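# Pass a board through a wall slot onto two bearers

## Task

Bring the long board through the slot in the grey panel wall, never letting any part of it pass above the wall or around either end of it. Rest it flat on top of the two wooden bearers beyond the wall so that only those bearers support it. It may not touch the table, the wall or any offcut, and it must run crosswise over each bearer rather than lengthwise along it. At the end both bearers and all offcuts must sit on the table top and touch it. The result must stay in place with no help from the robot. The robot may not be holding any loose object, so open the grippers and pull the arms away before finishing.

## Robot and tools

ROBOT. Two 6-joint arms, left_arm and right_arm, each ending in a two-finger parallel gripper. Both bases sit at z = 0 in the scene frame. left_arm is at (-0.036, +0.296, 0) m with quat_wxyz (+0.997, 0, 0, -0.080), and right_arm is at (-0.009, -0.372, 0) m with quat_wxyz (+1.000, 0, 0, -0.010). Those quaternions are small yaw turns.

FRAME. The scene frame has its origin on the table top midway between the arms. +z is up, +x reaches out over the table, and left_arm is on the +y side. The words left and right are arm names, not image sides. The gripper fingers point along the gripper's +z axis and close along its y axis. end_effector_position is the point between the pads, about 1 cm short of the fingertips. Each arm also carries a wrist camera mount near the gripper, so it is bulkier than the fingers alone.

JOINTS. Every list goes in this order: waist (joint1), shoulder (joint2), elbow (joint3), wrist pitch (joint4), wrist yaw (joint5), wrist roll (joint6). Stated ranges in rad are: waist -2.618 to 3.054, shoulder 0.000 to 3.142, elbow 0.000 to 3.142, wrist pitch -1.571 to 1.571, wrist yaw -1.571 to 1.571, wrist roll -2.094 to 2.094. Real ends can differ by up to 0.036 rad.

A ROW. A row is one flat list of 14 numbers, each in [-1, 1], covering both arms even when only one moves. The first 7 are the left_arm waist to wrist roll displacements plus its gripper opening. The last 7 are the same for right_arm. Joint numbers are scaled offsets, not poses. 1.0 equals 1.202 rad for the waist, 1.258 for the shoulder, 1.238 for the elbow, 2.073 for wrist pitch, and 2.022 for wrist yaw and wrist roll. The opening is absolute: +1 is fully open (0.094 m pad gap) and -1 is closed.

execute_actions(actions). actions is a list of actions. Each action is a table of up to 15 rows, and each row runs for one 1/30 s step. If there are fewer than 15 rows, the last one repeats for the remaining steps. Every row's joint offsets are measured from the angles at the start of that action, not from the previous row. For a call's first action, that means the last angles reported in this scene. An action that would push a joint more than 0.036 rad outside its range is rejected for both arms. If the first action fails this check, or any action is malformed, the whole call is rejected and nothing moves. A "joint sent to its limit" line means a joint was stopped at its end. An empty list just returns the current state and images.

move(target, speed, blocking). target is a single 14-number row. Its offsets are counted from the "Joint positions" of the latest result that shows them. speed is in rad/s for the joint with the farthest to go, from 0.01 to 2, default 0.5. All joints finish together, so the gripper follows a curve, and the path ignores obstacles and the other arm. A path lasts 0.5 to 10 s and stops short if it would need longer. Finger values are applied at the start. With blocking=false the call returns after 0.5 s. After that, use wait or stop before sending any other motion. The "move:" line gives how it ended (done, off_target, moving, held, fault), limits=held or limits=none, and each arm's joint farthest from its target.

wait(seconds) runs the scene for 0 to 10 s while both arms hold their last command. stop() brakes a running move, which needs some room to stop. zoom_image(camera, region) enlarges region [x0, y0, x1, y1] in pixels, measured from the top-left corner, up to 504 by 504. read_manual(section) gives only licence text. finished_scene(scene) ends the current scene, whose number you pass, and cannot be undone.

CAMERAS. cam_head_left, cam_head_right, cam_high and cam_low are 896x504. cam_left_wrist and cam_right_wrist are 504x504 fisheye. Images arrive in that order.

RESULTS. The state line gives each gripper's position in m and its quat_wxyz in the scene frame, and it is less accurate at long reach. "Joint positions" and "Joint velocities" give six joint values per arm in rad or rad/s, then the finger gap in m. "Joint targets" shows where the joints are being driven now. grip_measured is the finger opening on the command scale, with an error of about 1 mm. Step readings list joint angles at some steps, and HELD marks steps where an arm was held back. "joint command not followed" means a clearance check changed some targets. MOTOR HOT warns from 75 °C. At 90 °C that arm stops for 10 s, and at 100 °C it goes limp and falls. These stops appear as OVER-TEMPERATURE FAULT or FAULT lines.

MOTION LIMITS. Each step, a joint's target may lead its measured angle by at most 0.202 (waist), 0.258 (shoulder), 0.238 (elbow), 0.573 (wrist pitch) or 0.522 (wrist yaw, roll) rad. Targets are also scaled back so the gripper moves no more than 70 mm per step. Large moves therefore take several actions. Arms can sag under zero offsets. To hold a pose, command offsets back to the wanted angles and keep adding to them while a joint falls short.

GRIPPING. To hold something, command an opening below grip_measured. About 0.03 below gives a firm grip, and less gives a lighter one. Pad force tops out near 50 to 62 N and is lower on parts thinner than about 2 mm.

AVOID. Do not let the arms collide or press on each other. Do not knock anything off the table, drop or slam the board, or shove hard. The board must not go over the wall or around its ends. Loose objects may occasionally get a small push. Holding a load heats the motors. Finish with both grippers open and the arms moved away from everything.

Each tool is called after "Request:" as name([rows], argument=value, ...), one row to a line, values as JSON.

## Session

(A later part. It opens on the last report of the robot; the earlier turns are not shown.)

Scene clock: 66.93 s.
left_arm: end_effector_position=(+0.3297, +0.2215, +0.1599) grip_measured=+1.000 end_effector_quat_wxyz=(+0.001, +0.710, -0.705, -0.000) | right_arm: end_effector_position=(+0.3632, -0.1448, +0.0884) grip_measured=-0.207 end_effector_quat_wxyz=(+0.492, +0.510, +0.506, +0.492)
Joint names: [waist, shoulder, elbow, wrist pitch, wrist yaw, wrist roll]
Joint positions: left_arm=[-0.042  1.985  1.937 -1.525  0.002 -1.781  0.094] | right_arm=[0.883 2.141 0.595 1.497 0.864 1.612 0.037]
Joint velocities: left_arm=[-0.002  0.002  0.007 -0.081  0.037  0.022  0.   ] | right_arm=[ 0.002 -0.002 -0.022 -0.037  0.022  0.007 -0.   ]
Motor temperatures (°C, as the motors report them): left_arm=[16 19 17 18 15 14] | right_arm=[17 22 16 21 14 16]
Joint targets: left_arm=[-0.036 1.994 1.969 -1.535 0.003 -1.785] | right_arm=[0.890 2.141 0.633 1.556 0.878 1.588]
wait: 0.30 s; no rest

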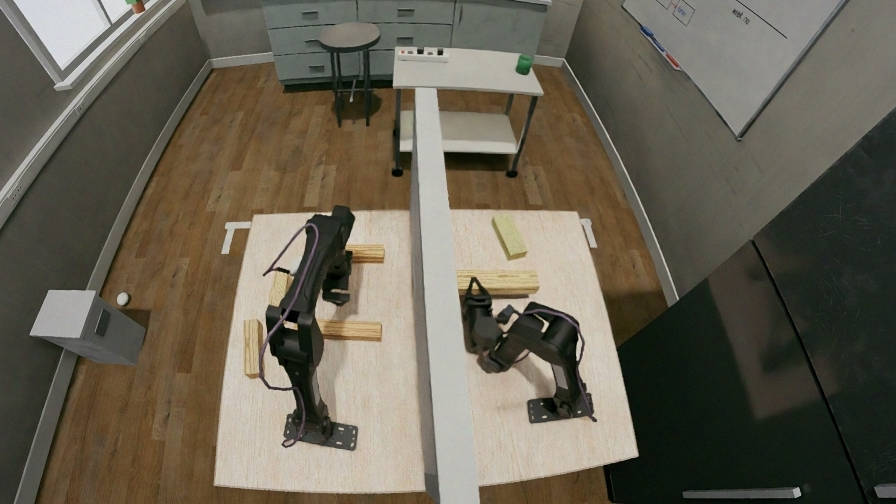

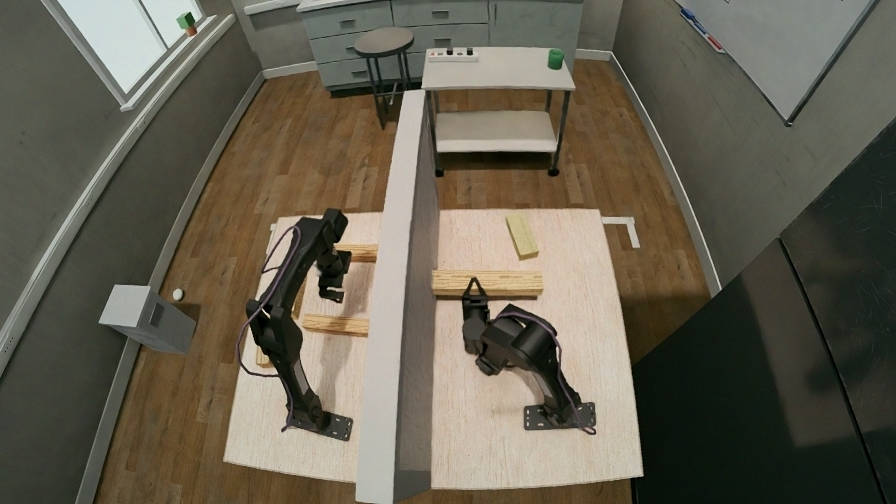

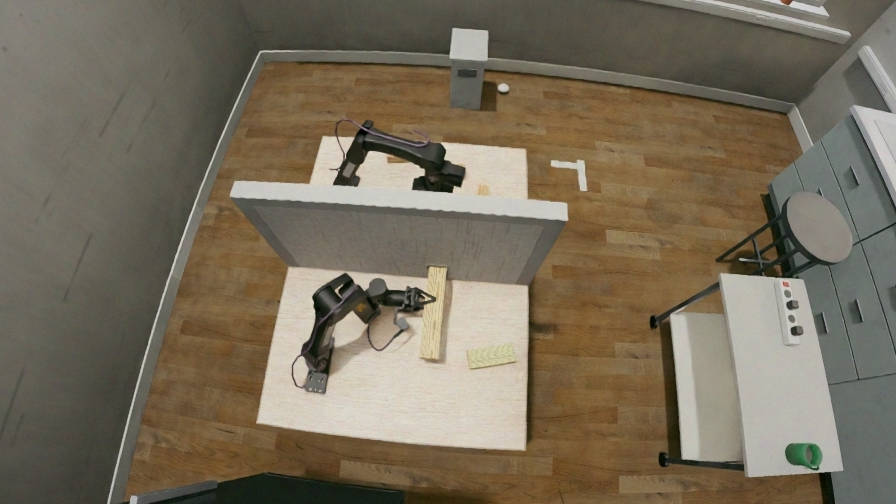

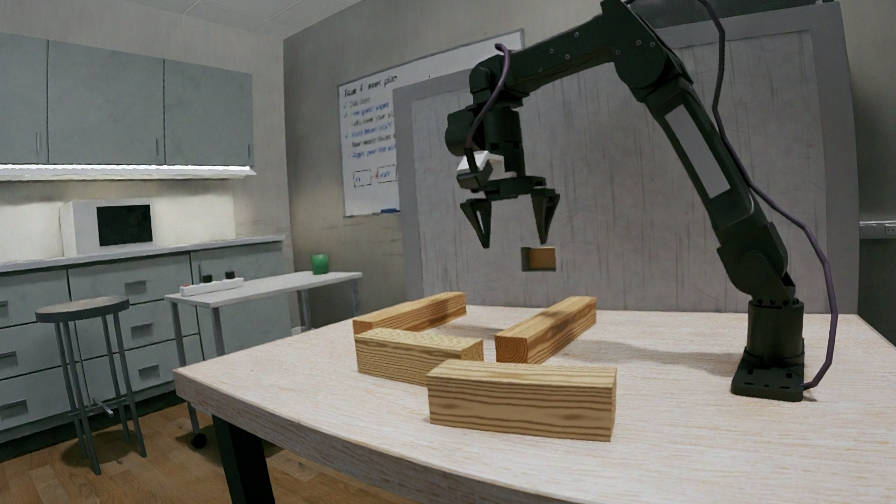

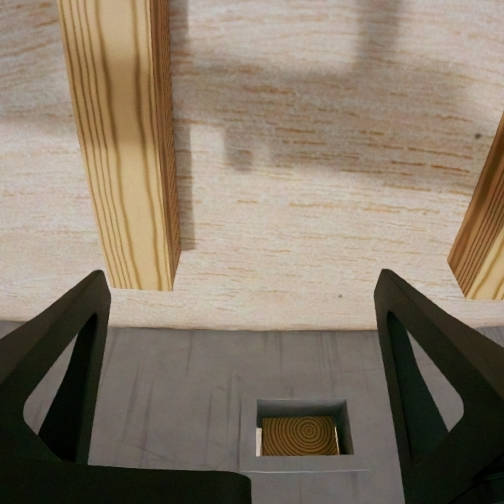

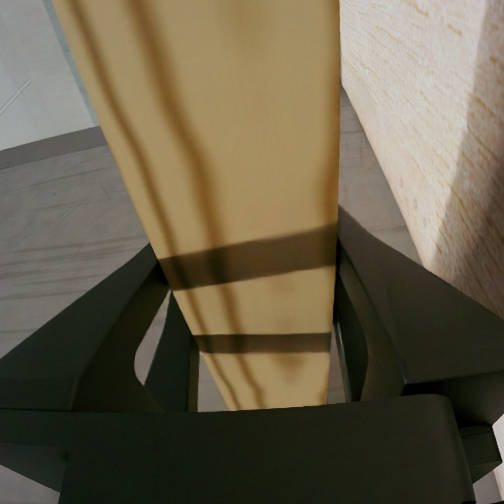

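Request:
execute_actions([
  [
[0.005,0.007,0.026,-0.005,0.0005,-0.002,1, 0.00908,0.00279,0.03594,0.02689,0.00916,-0.01258,-0.3],
[0.005,0.007,0.026,-0.005,0.0005,-0.002,1, 0.01235,0.00558,0.04119,0.02532,0.01140,-0.01329,-0.3],
[0.005,0.007,0.026,-0.005,0.0005,-0.002,1, 0.01561,0.00837,0.04643,0.02375,0.01364,-0.01399,-0.3],
[0.005,0.007,0.026,-0.005,0.0005,-0.002,1, 0.01888,0.01115,0.05168,0.02218,0.01588,-0.01470,-0.3],
[0.005,0.007,0.026,-0.005,0.0005,-0.002,1, 0.02214,0.01394,0.05692,0.02061,0.01812,-0.01541,-0.3],
[0.005,0.007,0.026,-0.005,0.0005,-0.002,1, 0.02540,0.01673,0.06216,0.01905,0.02035,-0.01612,-0.3],
[0.005,0.007,0.026,-0.005,0.0005,-0.002,1, 0.02867,0.01952,0.06741,0.01748,0.02259,-0.01682,-0.3],
[0.005,0.007,0.026,-0.005,0.0005,-0.002,1, 0.03193,0.02231,0.07265,0.01591,0.02483,-0.01753,-0.3],
[0.005,0.007,0.026,-0.005,0.0005,-0.002,1, 0.03519,0.02510,0.07789,0.01434,0.02707,-0.01824,-0.3],
[0.005,0.007,0.026,-0.005,0.0005,-0.002,1, 0.03846,0.02788,0.08314,0.01277,0.02931,-0.01895,-0.3],
[0.005,0.007,0.026,-0.005,0.0005,-0.002,1, 0.04172,0.03067,0.08838,0.01120,0.03155,-0.01966,-0.3],
[0.005,0.007,0.026,-0.005,0.0005,-0.002,1, 0.04499,0.03346,0.09363,0.00963,0.03155,-0.02036,-0.3],
[0.005,0.007,0.026,-0.005,0.0005,-0.002,1, 0.04825,0.03625,0.09887,0.00806,0.03155,-0.02107,-0.3]
],
])

Request:
wait(seconds=0.3)

Request:
zoom_image(camera="cam_left_wrist", region=[200, 350, 400, 480])

Request:
zoom_image(camera="cam_low", region=[480, 225, 600, 300])

Scene clock: 68.20 s.
left_arm: end_effector_position=(+0.3297, +0.2215, +0.1599) grip_measured=+1.000 end_effector_quat_wxyz=(+0.001, +0.710, -0.705, -0.000) | right_arm: end_effector_position=(+0.3637, -0.1197, +0.0893) grip_measured=-0.207 end_effector_quat_wxyz=(+0.494, +0.505, +0.503, +0.499)
Joint names: [waist, shoulder, elbow, wrist pitch, wrist yaw, wrist roll]
Joint positions: left_arm=[-0.042  1.985  1.937 -1.525  0.002 -1.781  0.094] | right_arm=[0.931 2.185 0.678 1.484 0.908 1.596 0.037]
Joint velocities: left_arm=[ 0.012 -0.007 -0.002  0.051  0.007 -0.051  0.   ] | right_arm=[ 0.085  0.032  0.076 -0.022 -0.007  0.022 -0.   ]
Motor temperatures (°C, as the motors report them): left_arm=[16 19 18 18 15 14] | right_arm=[17 22 16 21 14 16]
Joint targets: left_arm=[-0.036 1.994 1.969 -1.535 0.003 -1.785] | right_arm=[0.941 2.186 0.718 1.513 0.928 1.569]
Step readings (joint positions):
0: left_arm=[-0.042 1.985 1.937 -1.525 0.002 -1.781] | right_arm=[0.883 2.141 0.595 1.497 0.866 1.611]
1: left_arm=[-0.042 1.985 1.937 -1.525 0.002 -1.781] | right_arm=[0.883 2.141 0.595 1.497 0.866 1.611]
2: left_arm=[-0.042 1.985 1.937 -1.525 0.002 -1.781] | right_arm=[0.884 2.141 0.596 1.497 0.869 1.611]
4: left_arm=[-0.042 1.985 1.937 -1.525 0.002 -1.781] | right_arm=[0.887 2.147 0.608 1.497 0.877 1.609]
8: left_arm=[-0.042 1.985 1.937 -1.525 0.002 -1.781] | right_arm=[0.904 2.163 0.637 1.497 0.890 1.605]
15: Joint positions above

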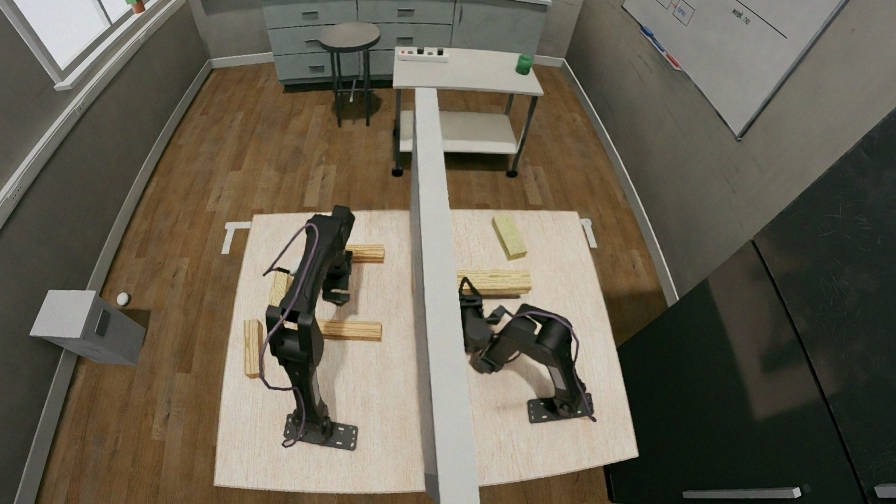

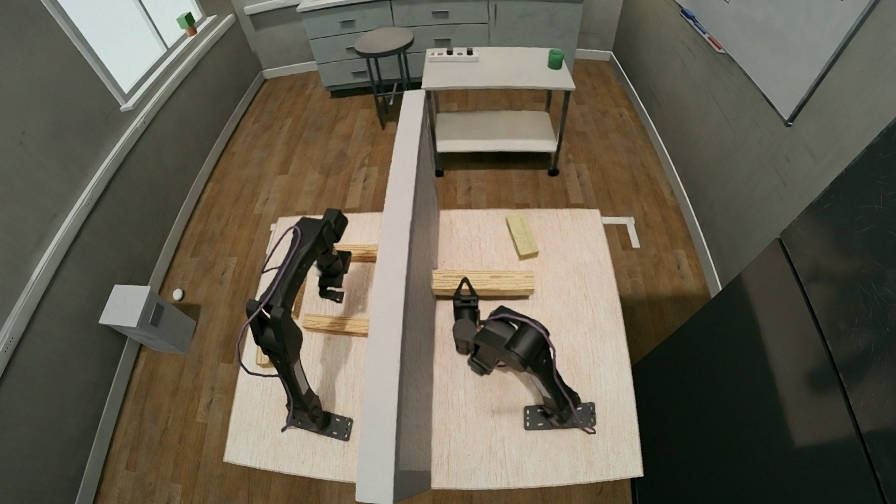

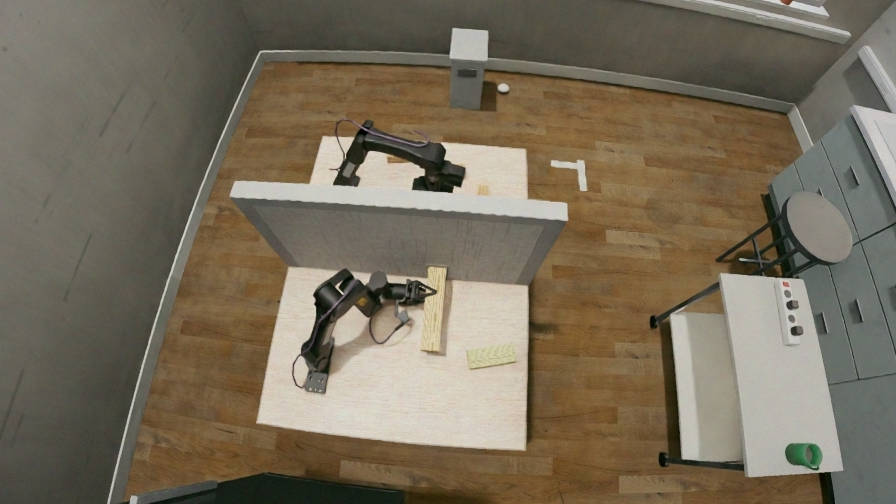

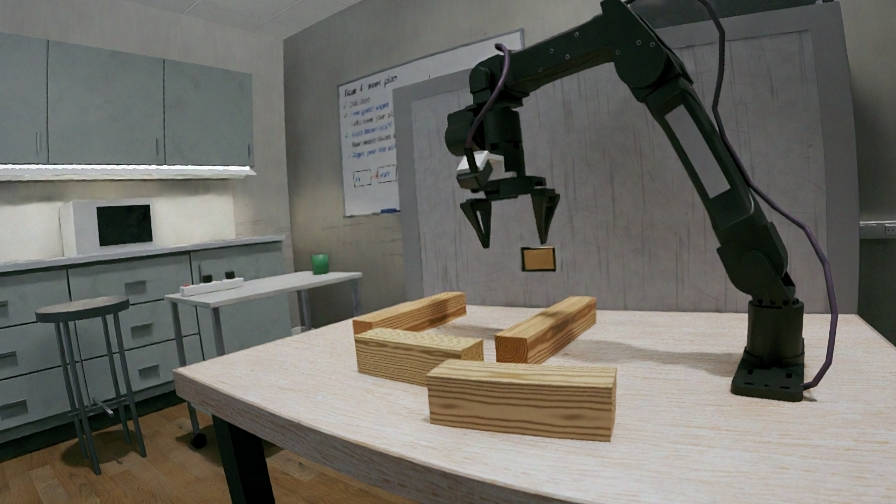

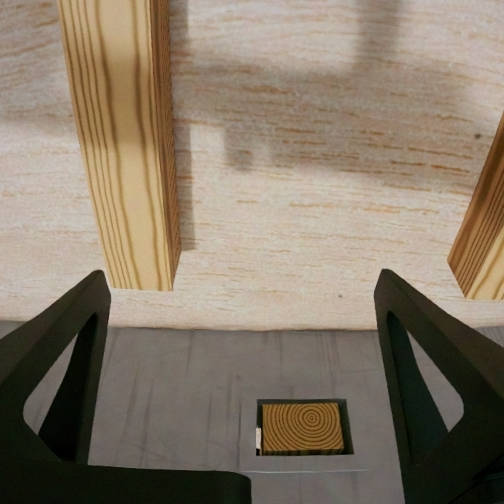

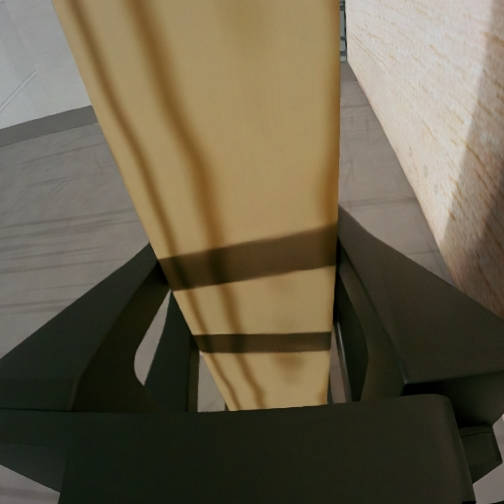

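Scene clock: 68.50 s.
left_arm: end_effector_position=(+0.3297, +0.2215, +0.1599) grip_measured=+1.000 end_effector_quat_wxyz=(+0.001, +0.710, -0.705, -0.000) | right_arm: end_effector_position=(+0.3632, -0.1196, +0.0883) grip_measured=-0.207 end_effector_quat_wxyz=(+0.496, +0.505, +0.504, +0.495)
Joint names: [waist, shoulder, elbow, wrist pitch, wrist yaw, wrist roll]
Joint positions: left_arm=[-0.042  1.985  1.937 -1.525  0.002 -1.781  0.094] | right_arm=[0.934 2.187 0.68  1.479 0.915 1.593 0.037]
Joint velocities: left_arm=[ 0.002 -0.002 -0.002 -0.066  0.007 -0.007  0.   ] | right_arm=[-0.012  0.002 -0.012  0.037  0.022  0.022  0.   ]
Motor temperatures (°C, as the motors report them): left_arm=[16 19 18 18 15 14] | right_arm=[17 22 16 21 14 16]
Joint targets: left_arm=[-0.036 1.994 1.969 -1.535 0.003 -1.785] | right_arm=[0.941 2.186 0.718 1.514 0.928 1.569]
wait: 0.30 s; no rest

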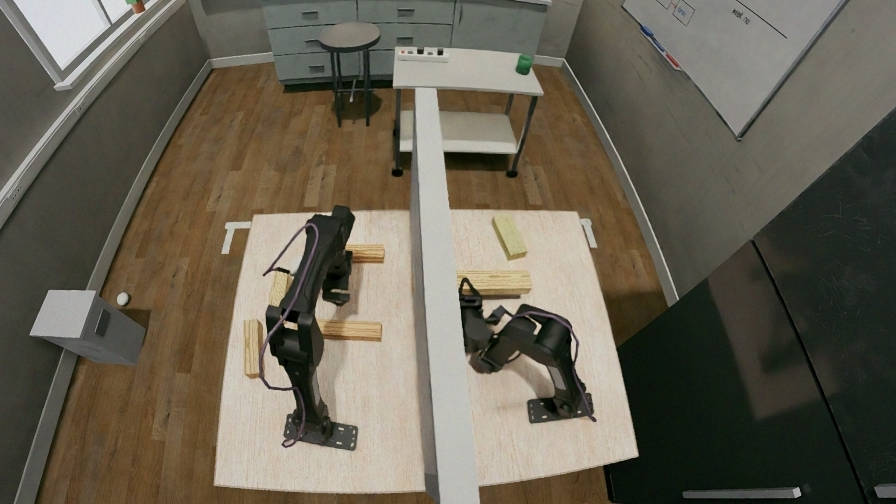

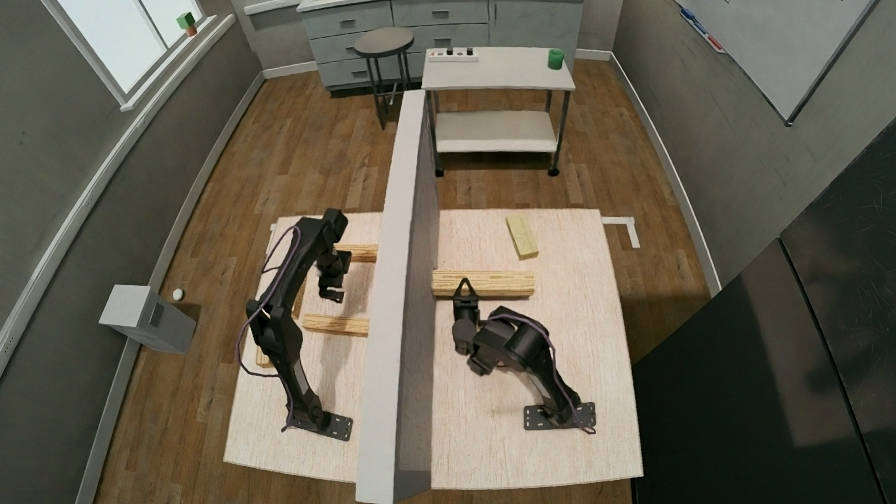

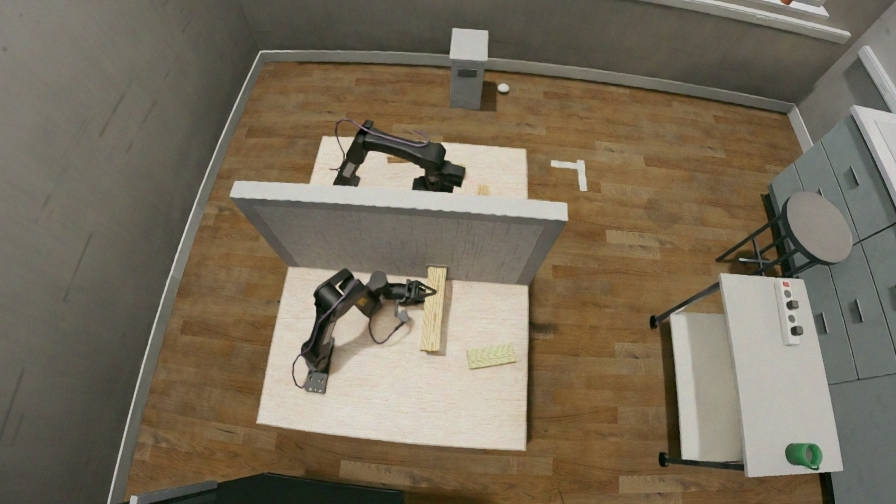

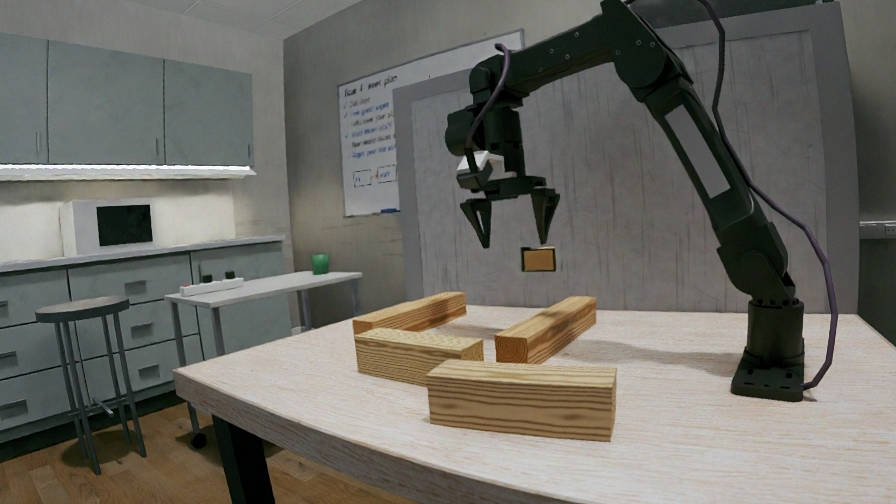

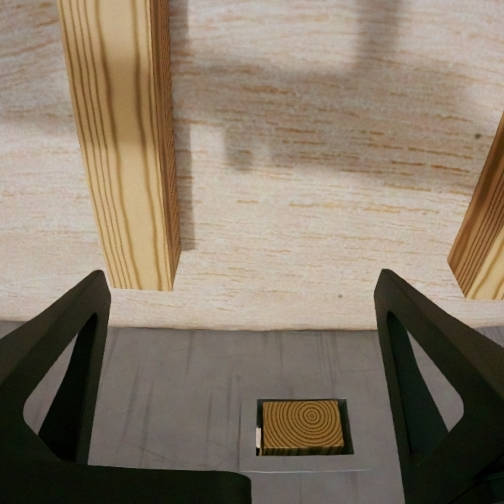

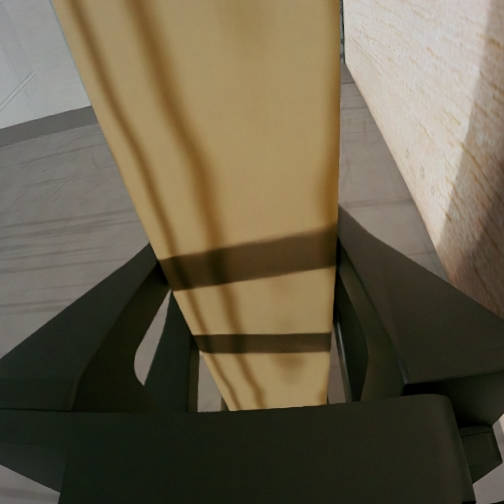

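Region (200, 350, 400, 480) of cam_left_wrist's 504x504 image, scaled by 2.520, with more detail than that image has; it fills the top 328 rows of this view, and the rest is white.

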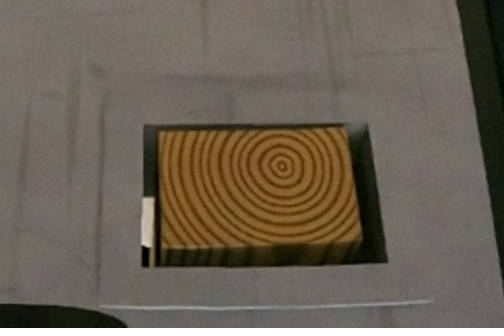

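Region (480, 225, 600, 300) of cam_low's 896x504 image, scaled by 4.200, with more detail than that image has; it fills the top 315 rows of this view, and the rest is white.

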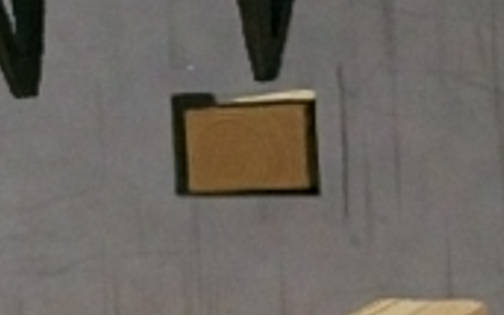

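Request:
execute_actions([
  [
[0.00142,0.0138,0.0281,-0.00165,0.0005,-0.00367,1, 0.00856,0.00192,0.03633,0.01617,0.00831,-0.01271,-0.3],
[-0.00217,0.0206,0.0302,0.00171,0.0004,-0.00534,1, 0.01130,0.00464,0.04196,0.01546,0.01019,-0.01356,-0.3],
[-0.00576,0.0274,0.0323,0.00506,0.0004,-0.00701,1, 0.01404,0.00737,0.04759,0.01475,0.01207,-0.01440,-0.3],
[-0.00934,0.0342,0.0344,0.00842,0.0003,-0.00868,1, 0.01678,0.01009,0.05322,0.01405,0.01395,-0.01525,-0.3],
[-0.01292,0.0410,0.0365,0.01177,0.0003,-0.01035,1, 0.01952,0.01281,0.05885,0.01334,0.01583,-0.01609,-0.3],
[-0.01651,0.0478,0.0386,0.01512,0.0003,-0.01202,1, 0.02225,0.01553,0.06447,0.01263,0.01770,-0.01694,-0.3],
[-0.02009,0.0546,0.0407,0.01848,0.0002,-0.01368,1, 0.02499,0.01825,0.07010,0.01192,0.01958,-0.01778,-0.3],
[-0.02368,0.0614,0.0428,0.02183,0.0002,-0.01535,1, 0.02773,0.02097,0.07573,0.01121,0.02146,-0.01863,-0.3],
[-0.02726,0.0682,0.0449,0.02518,0.0002,-0.01702,1, 0.03047,0.02369,0.08136,0.01050,0.02334,-0.01947,-0.3],
[-0.03085,0.0750,0.0470,0.02854,0.0001,-0.01869,1, 0.03321,0.02642,0.08699,0.00980,0.02522,-0.02032,-0.3],
[-0.03443,0.0818,0.0491,0.03189,0.0001,-0.02036,1, 0.03595,0.02914,0.09262,0.00909,0.02710,-0.02116,-0.3],
[-0.03802,0.0886,0.0512,0.03525,0,-0.02203,1, 0.03869,0.03186,0.09825,0.00838,0.02710,-0.02201,-0.3],
[-0.0416,0.0954,0.0533,0.0386,0,-0.0237,1, 0.04143,0.03458,0.10388,0.00767,0.02710,-0.02285,-0.3]
],
])

Request:
wait(seconds=0.3)

Request:
zoom_image(camera="cam_head_right", region=[400, 240, 600, 400])

Request:
zoom_image(camera="cam_low", region=[440, 200, 620, 320])

Scene clock: 72.00 s.
left_arm: end_effector_position=(+0.3503, +0.2000, +0.1279) grip_measured=+1.000 end_effector_quat_wxyz=(+0.005, +0.707, -0.707, -0.007) | right_arm: end_effector_position=(+0.3644, -0.0951, +0.0906) grip_measured=-0.207 end_effector_quat_wxyz=(+0.499, +0.501, +0.499, +0.502)
Joint names: [waist, shoulder, elbow, wrist pitch, wrist yaw, wrist roll]
Joint positions: left_arm=[-0.084  2.094  1.969 -1.462  0.002 -1.815  0.094] | right_arm=[0.975 2.231 0.769 1.464 0.953 1.574 0.037]
Joint velocities: left_arm=[-0.105  0.149 -0.012  0.154  0.007 -0.066  0.   ] | right_arm=[ 0.042  0.037  0.1   -0.095 -0.007  0.007  0.002]
Motor temperatures (°C, as the motors report them): left_arm=[16 19 18 17 15 14] | right_arm=[17 22 16 21 14 16]
Joint targets: left_arm=[-0.092 2.105 2.003 -1.444 0.002 -1.829] | right_arm=[0.984 2.230 0.809 1.495 0.970 1.547]
Step readings (joint positions):
0: left_arm=[-0.042 1.985 1.937 -1.525 0.002 -1.781] | right_arm=[0.934 2.187 0.680 1.478 0.917 1.592]
1: left_arm=[-0.042 1.985 1.937 -1.525 0.002 -1.781] | right_arm=[0.934 2.187 0.680 1.478 0.917 1.592]
2: left_arm=[-0.042 1.987 1.937 -1.525 0.002 -1.782] | right_arm=[0.935 2.187 0.682 1.477 0.919 1.591]
4: left_arm=[-0.042 1.995 1.944 -1.523 0.002 -1.785] | right_arm=[0.937 2.193 0.693 1.477 0.927 1.589]
8: left_arm=[-0.050 2.027 1.958 -1.507 0.002 -1.795] | right_arm=[0.951 2.208 0.724 1.472 0.938 1.584]
15: Joint positions above

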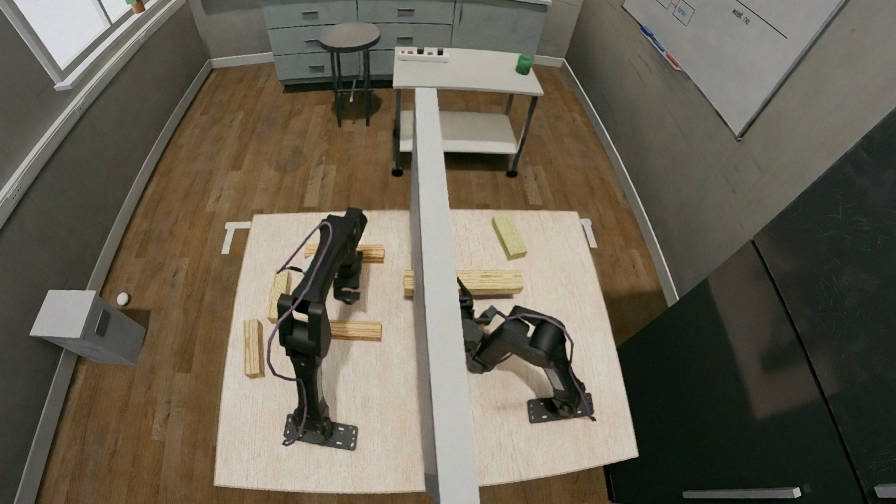

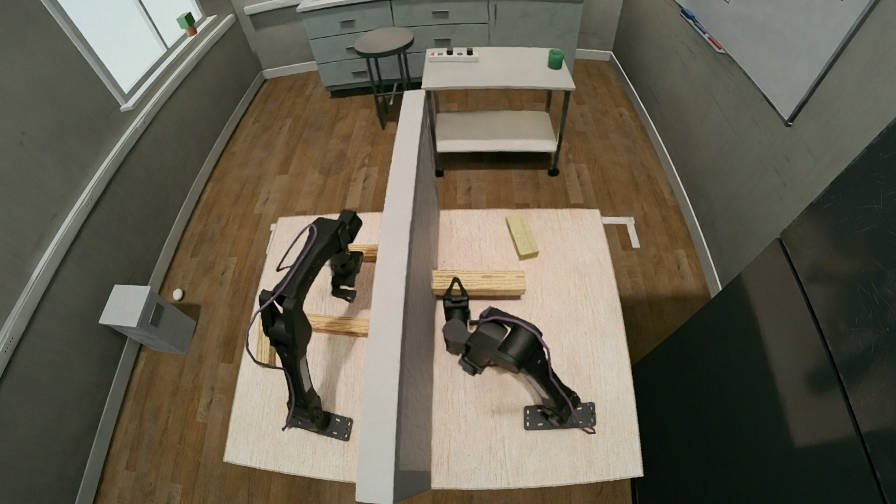

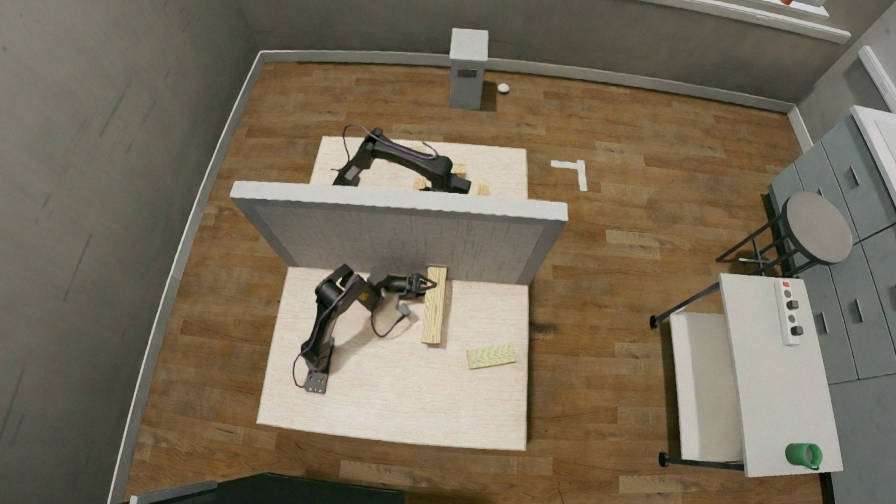

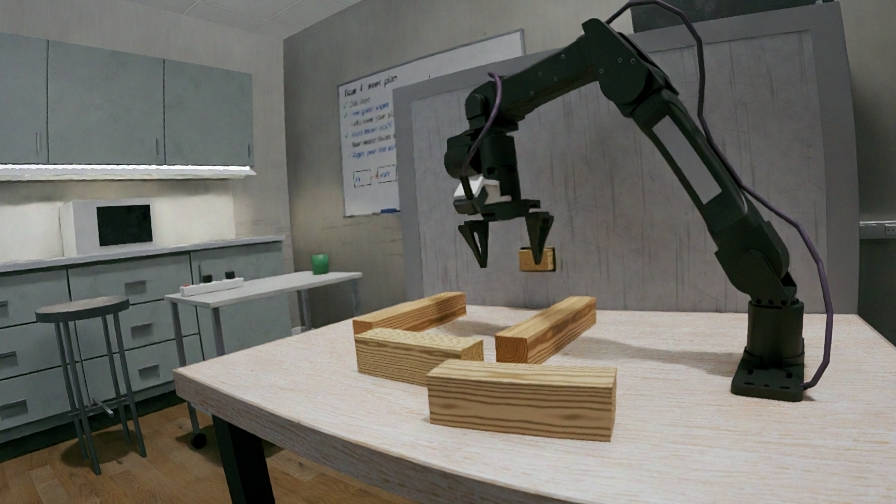

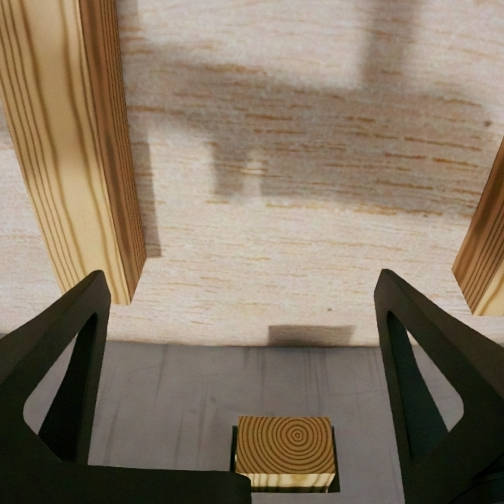

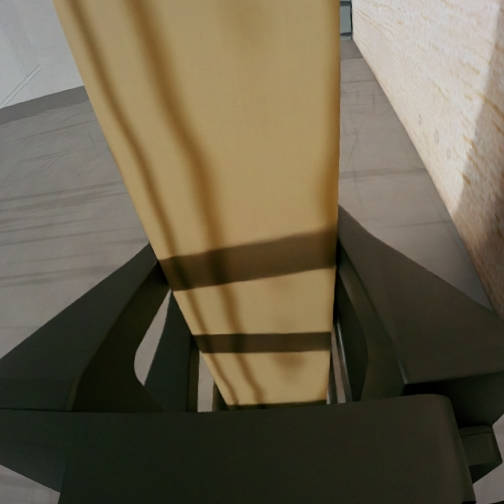

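Scene clock: 72.30 s.
left_arm: end_effector_position=(+0.3531, +0.1972, +0.1246) grip_measured=+1.000 end_effector_quat_wxyz=(+0.004, +0.708, -0.706, -0.004) | right_arm: end_effector_position=(+0.3639, -0.0949, +0.0904) grip_measured=-0.207 end_effector_quat_wxyz=(+0.501, +0.501, +0.499, +0.500)
Joint names: [waist, shoulder, elbow, wrist pitch, wrist yaw, wrist roll]
Joint positions: left_arm=[-0.089  2.102  1.969 -1.449  0.003 -1.822  0.094] | right_arm=[0.978 2.231 0.771 1.462 0.96  1.57  0.037]
Joint velocities: left_arm=[ 0.022 -0.007 -0.002 -0.022 -0.007 -0.022  0.   ] | right_arm=[ 0.022 -0.012  0.012  0.022  0.022 -0.022 -0.001]
Motor temperatures (°C, as the motors report them): left_arm=[16 19 18 17 15 14] | right_arm=[17 22 16 21 14 16]
Joint targets: left_arm=[-0.092 2.105 2.003 -1.444 0.001 -1.829] | right_arm=[0.984 2.230 0.809 1.494 0.970 1.547]
wait: 0.30 s; no rest

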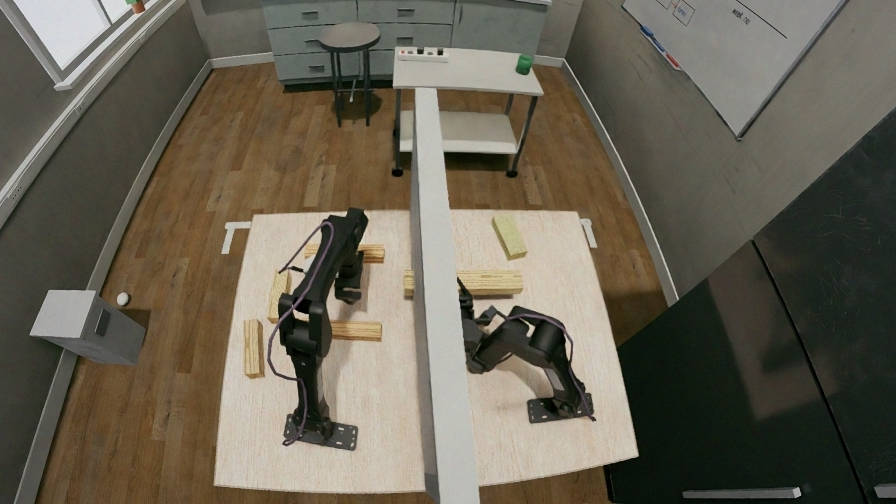

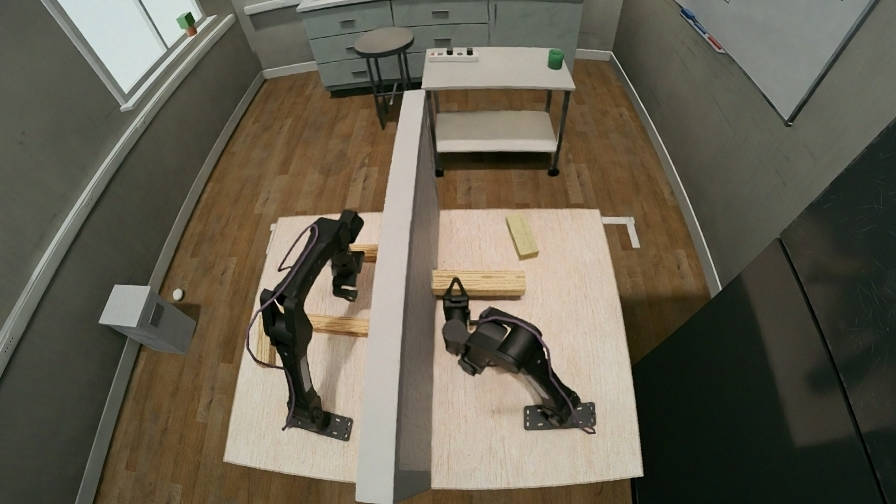

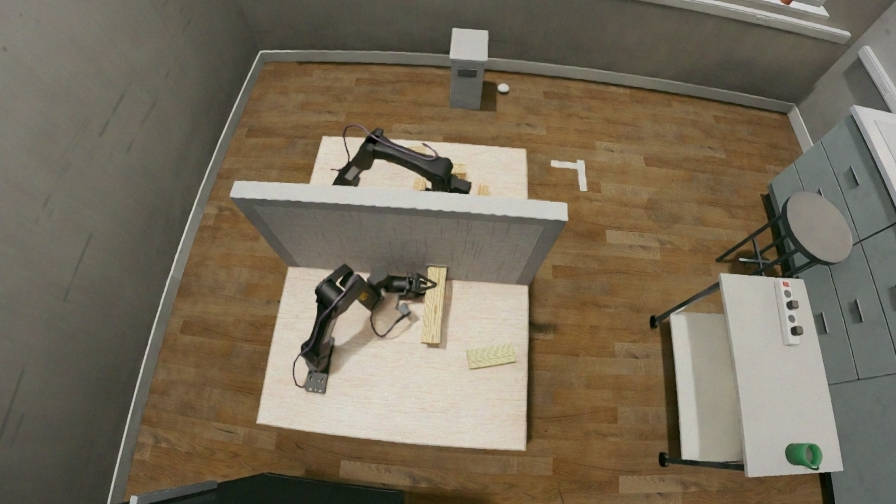

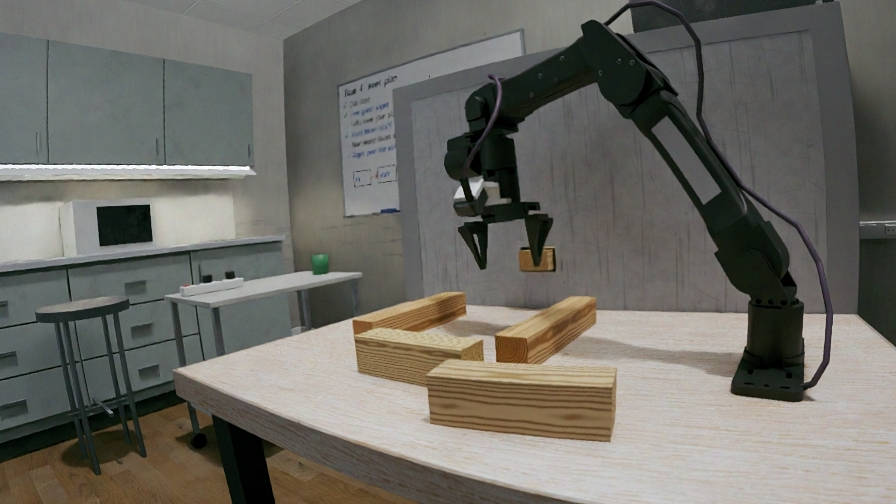

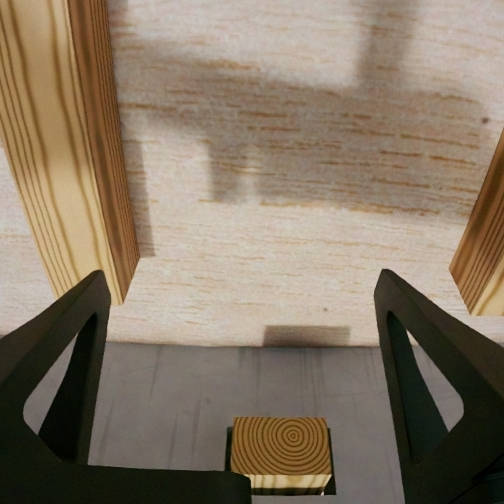

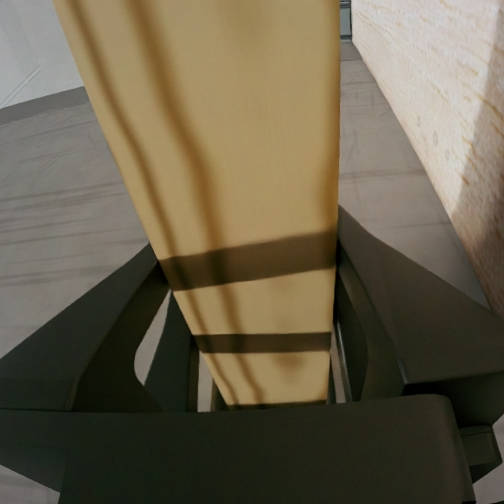

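Region (400, 240, 600, 400) of cam_head_right's 896x504 image, scaled by 2.520, with more detail than that image has; it fills the top 403 rows of this view, and the rest is white.

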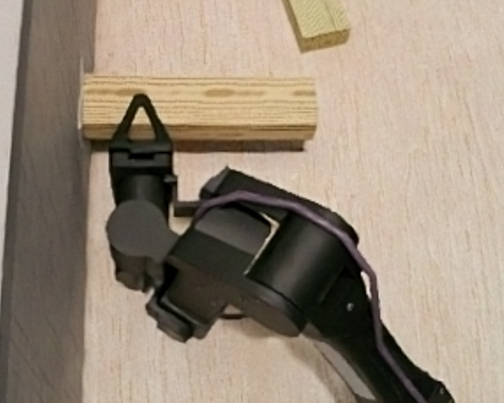

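Region (440, 200, 620, 320) of cam_low's 896x504 image, scaled by 2.800, with more detail than that image has.

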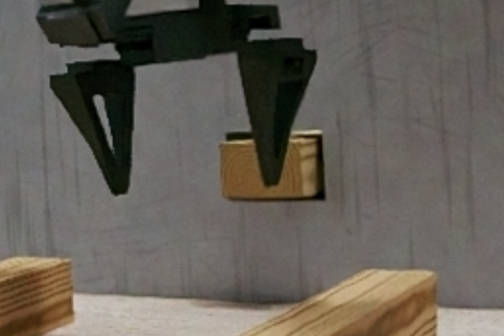

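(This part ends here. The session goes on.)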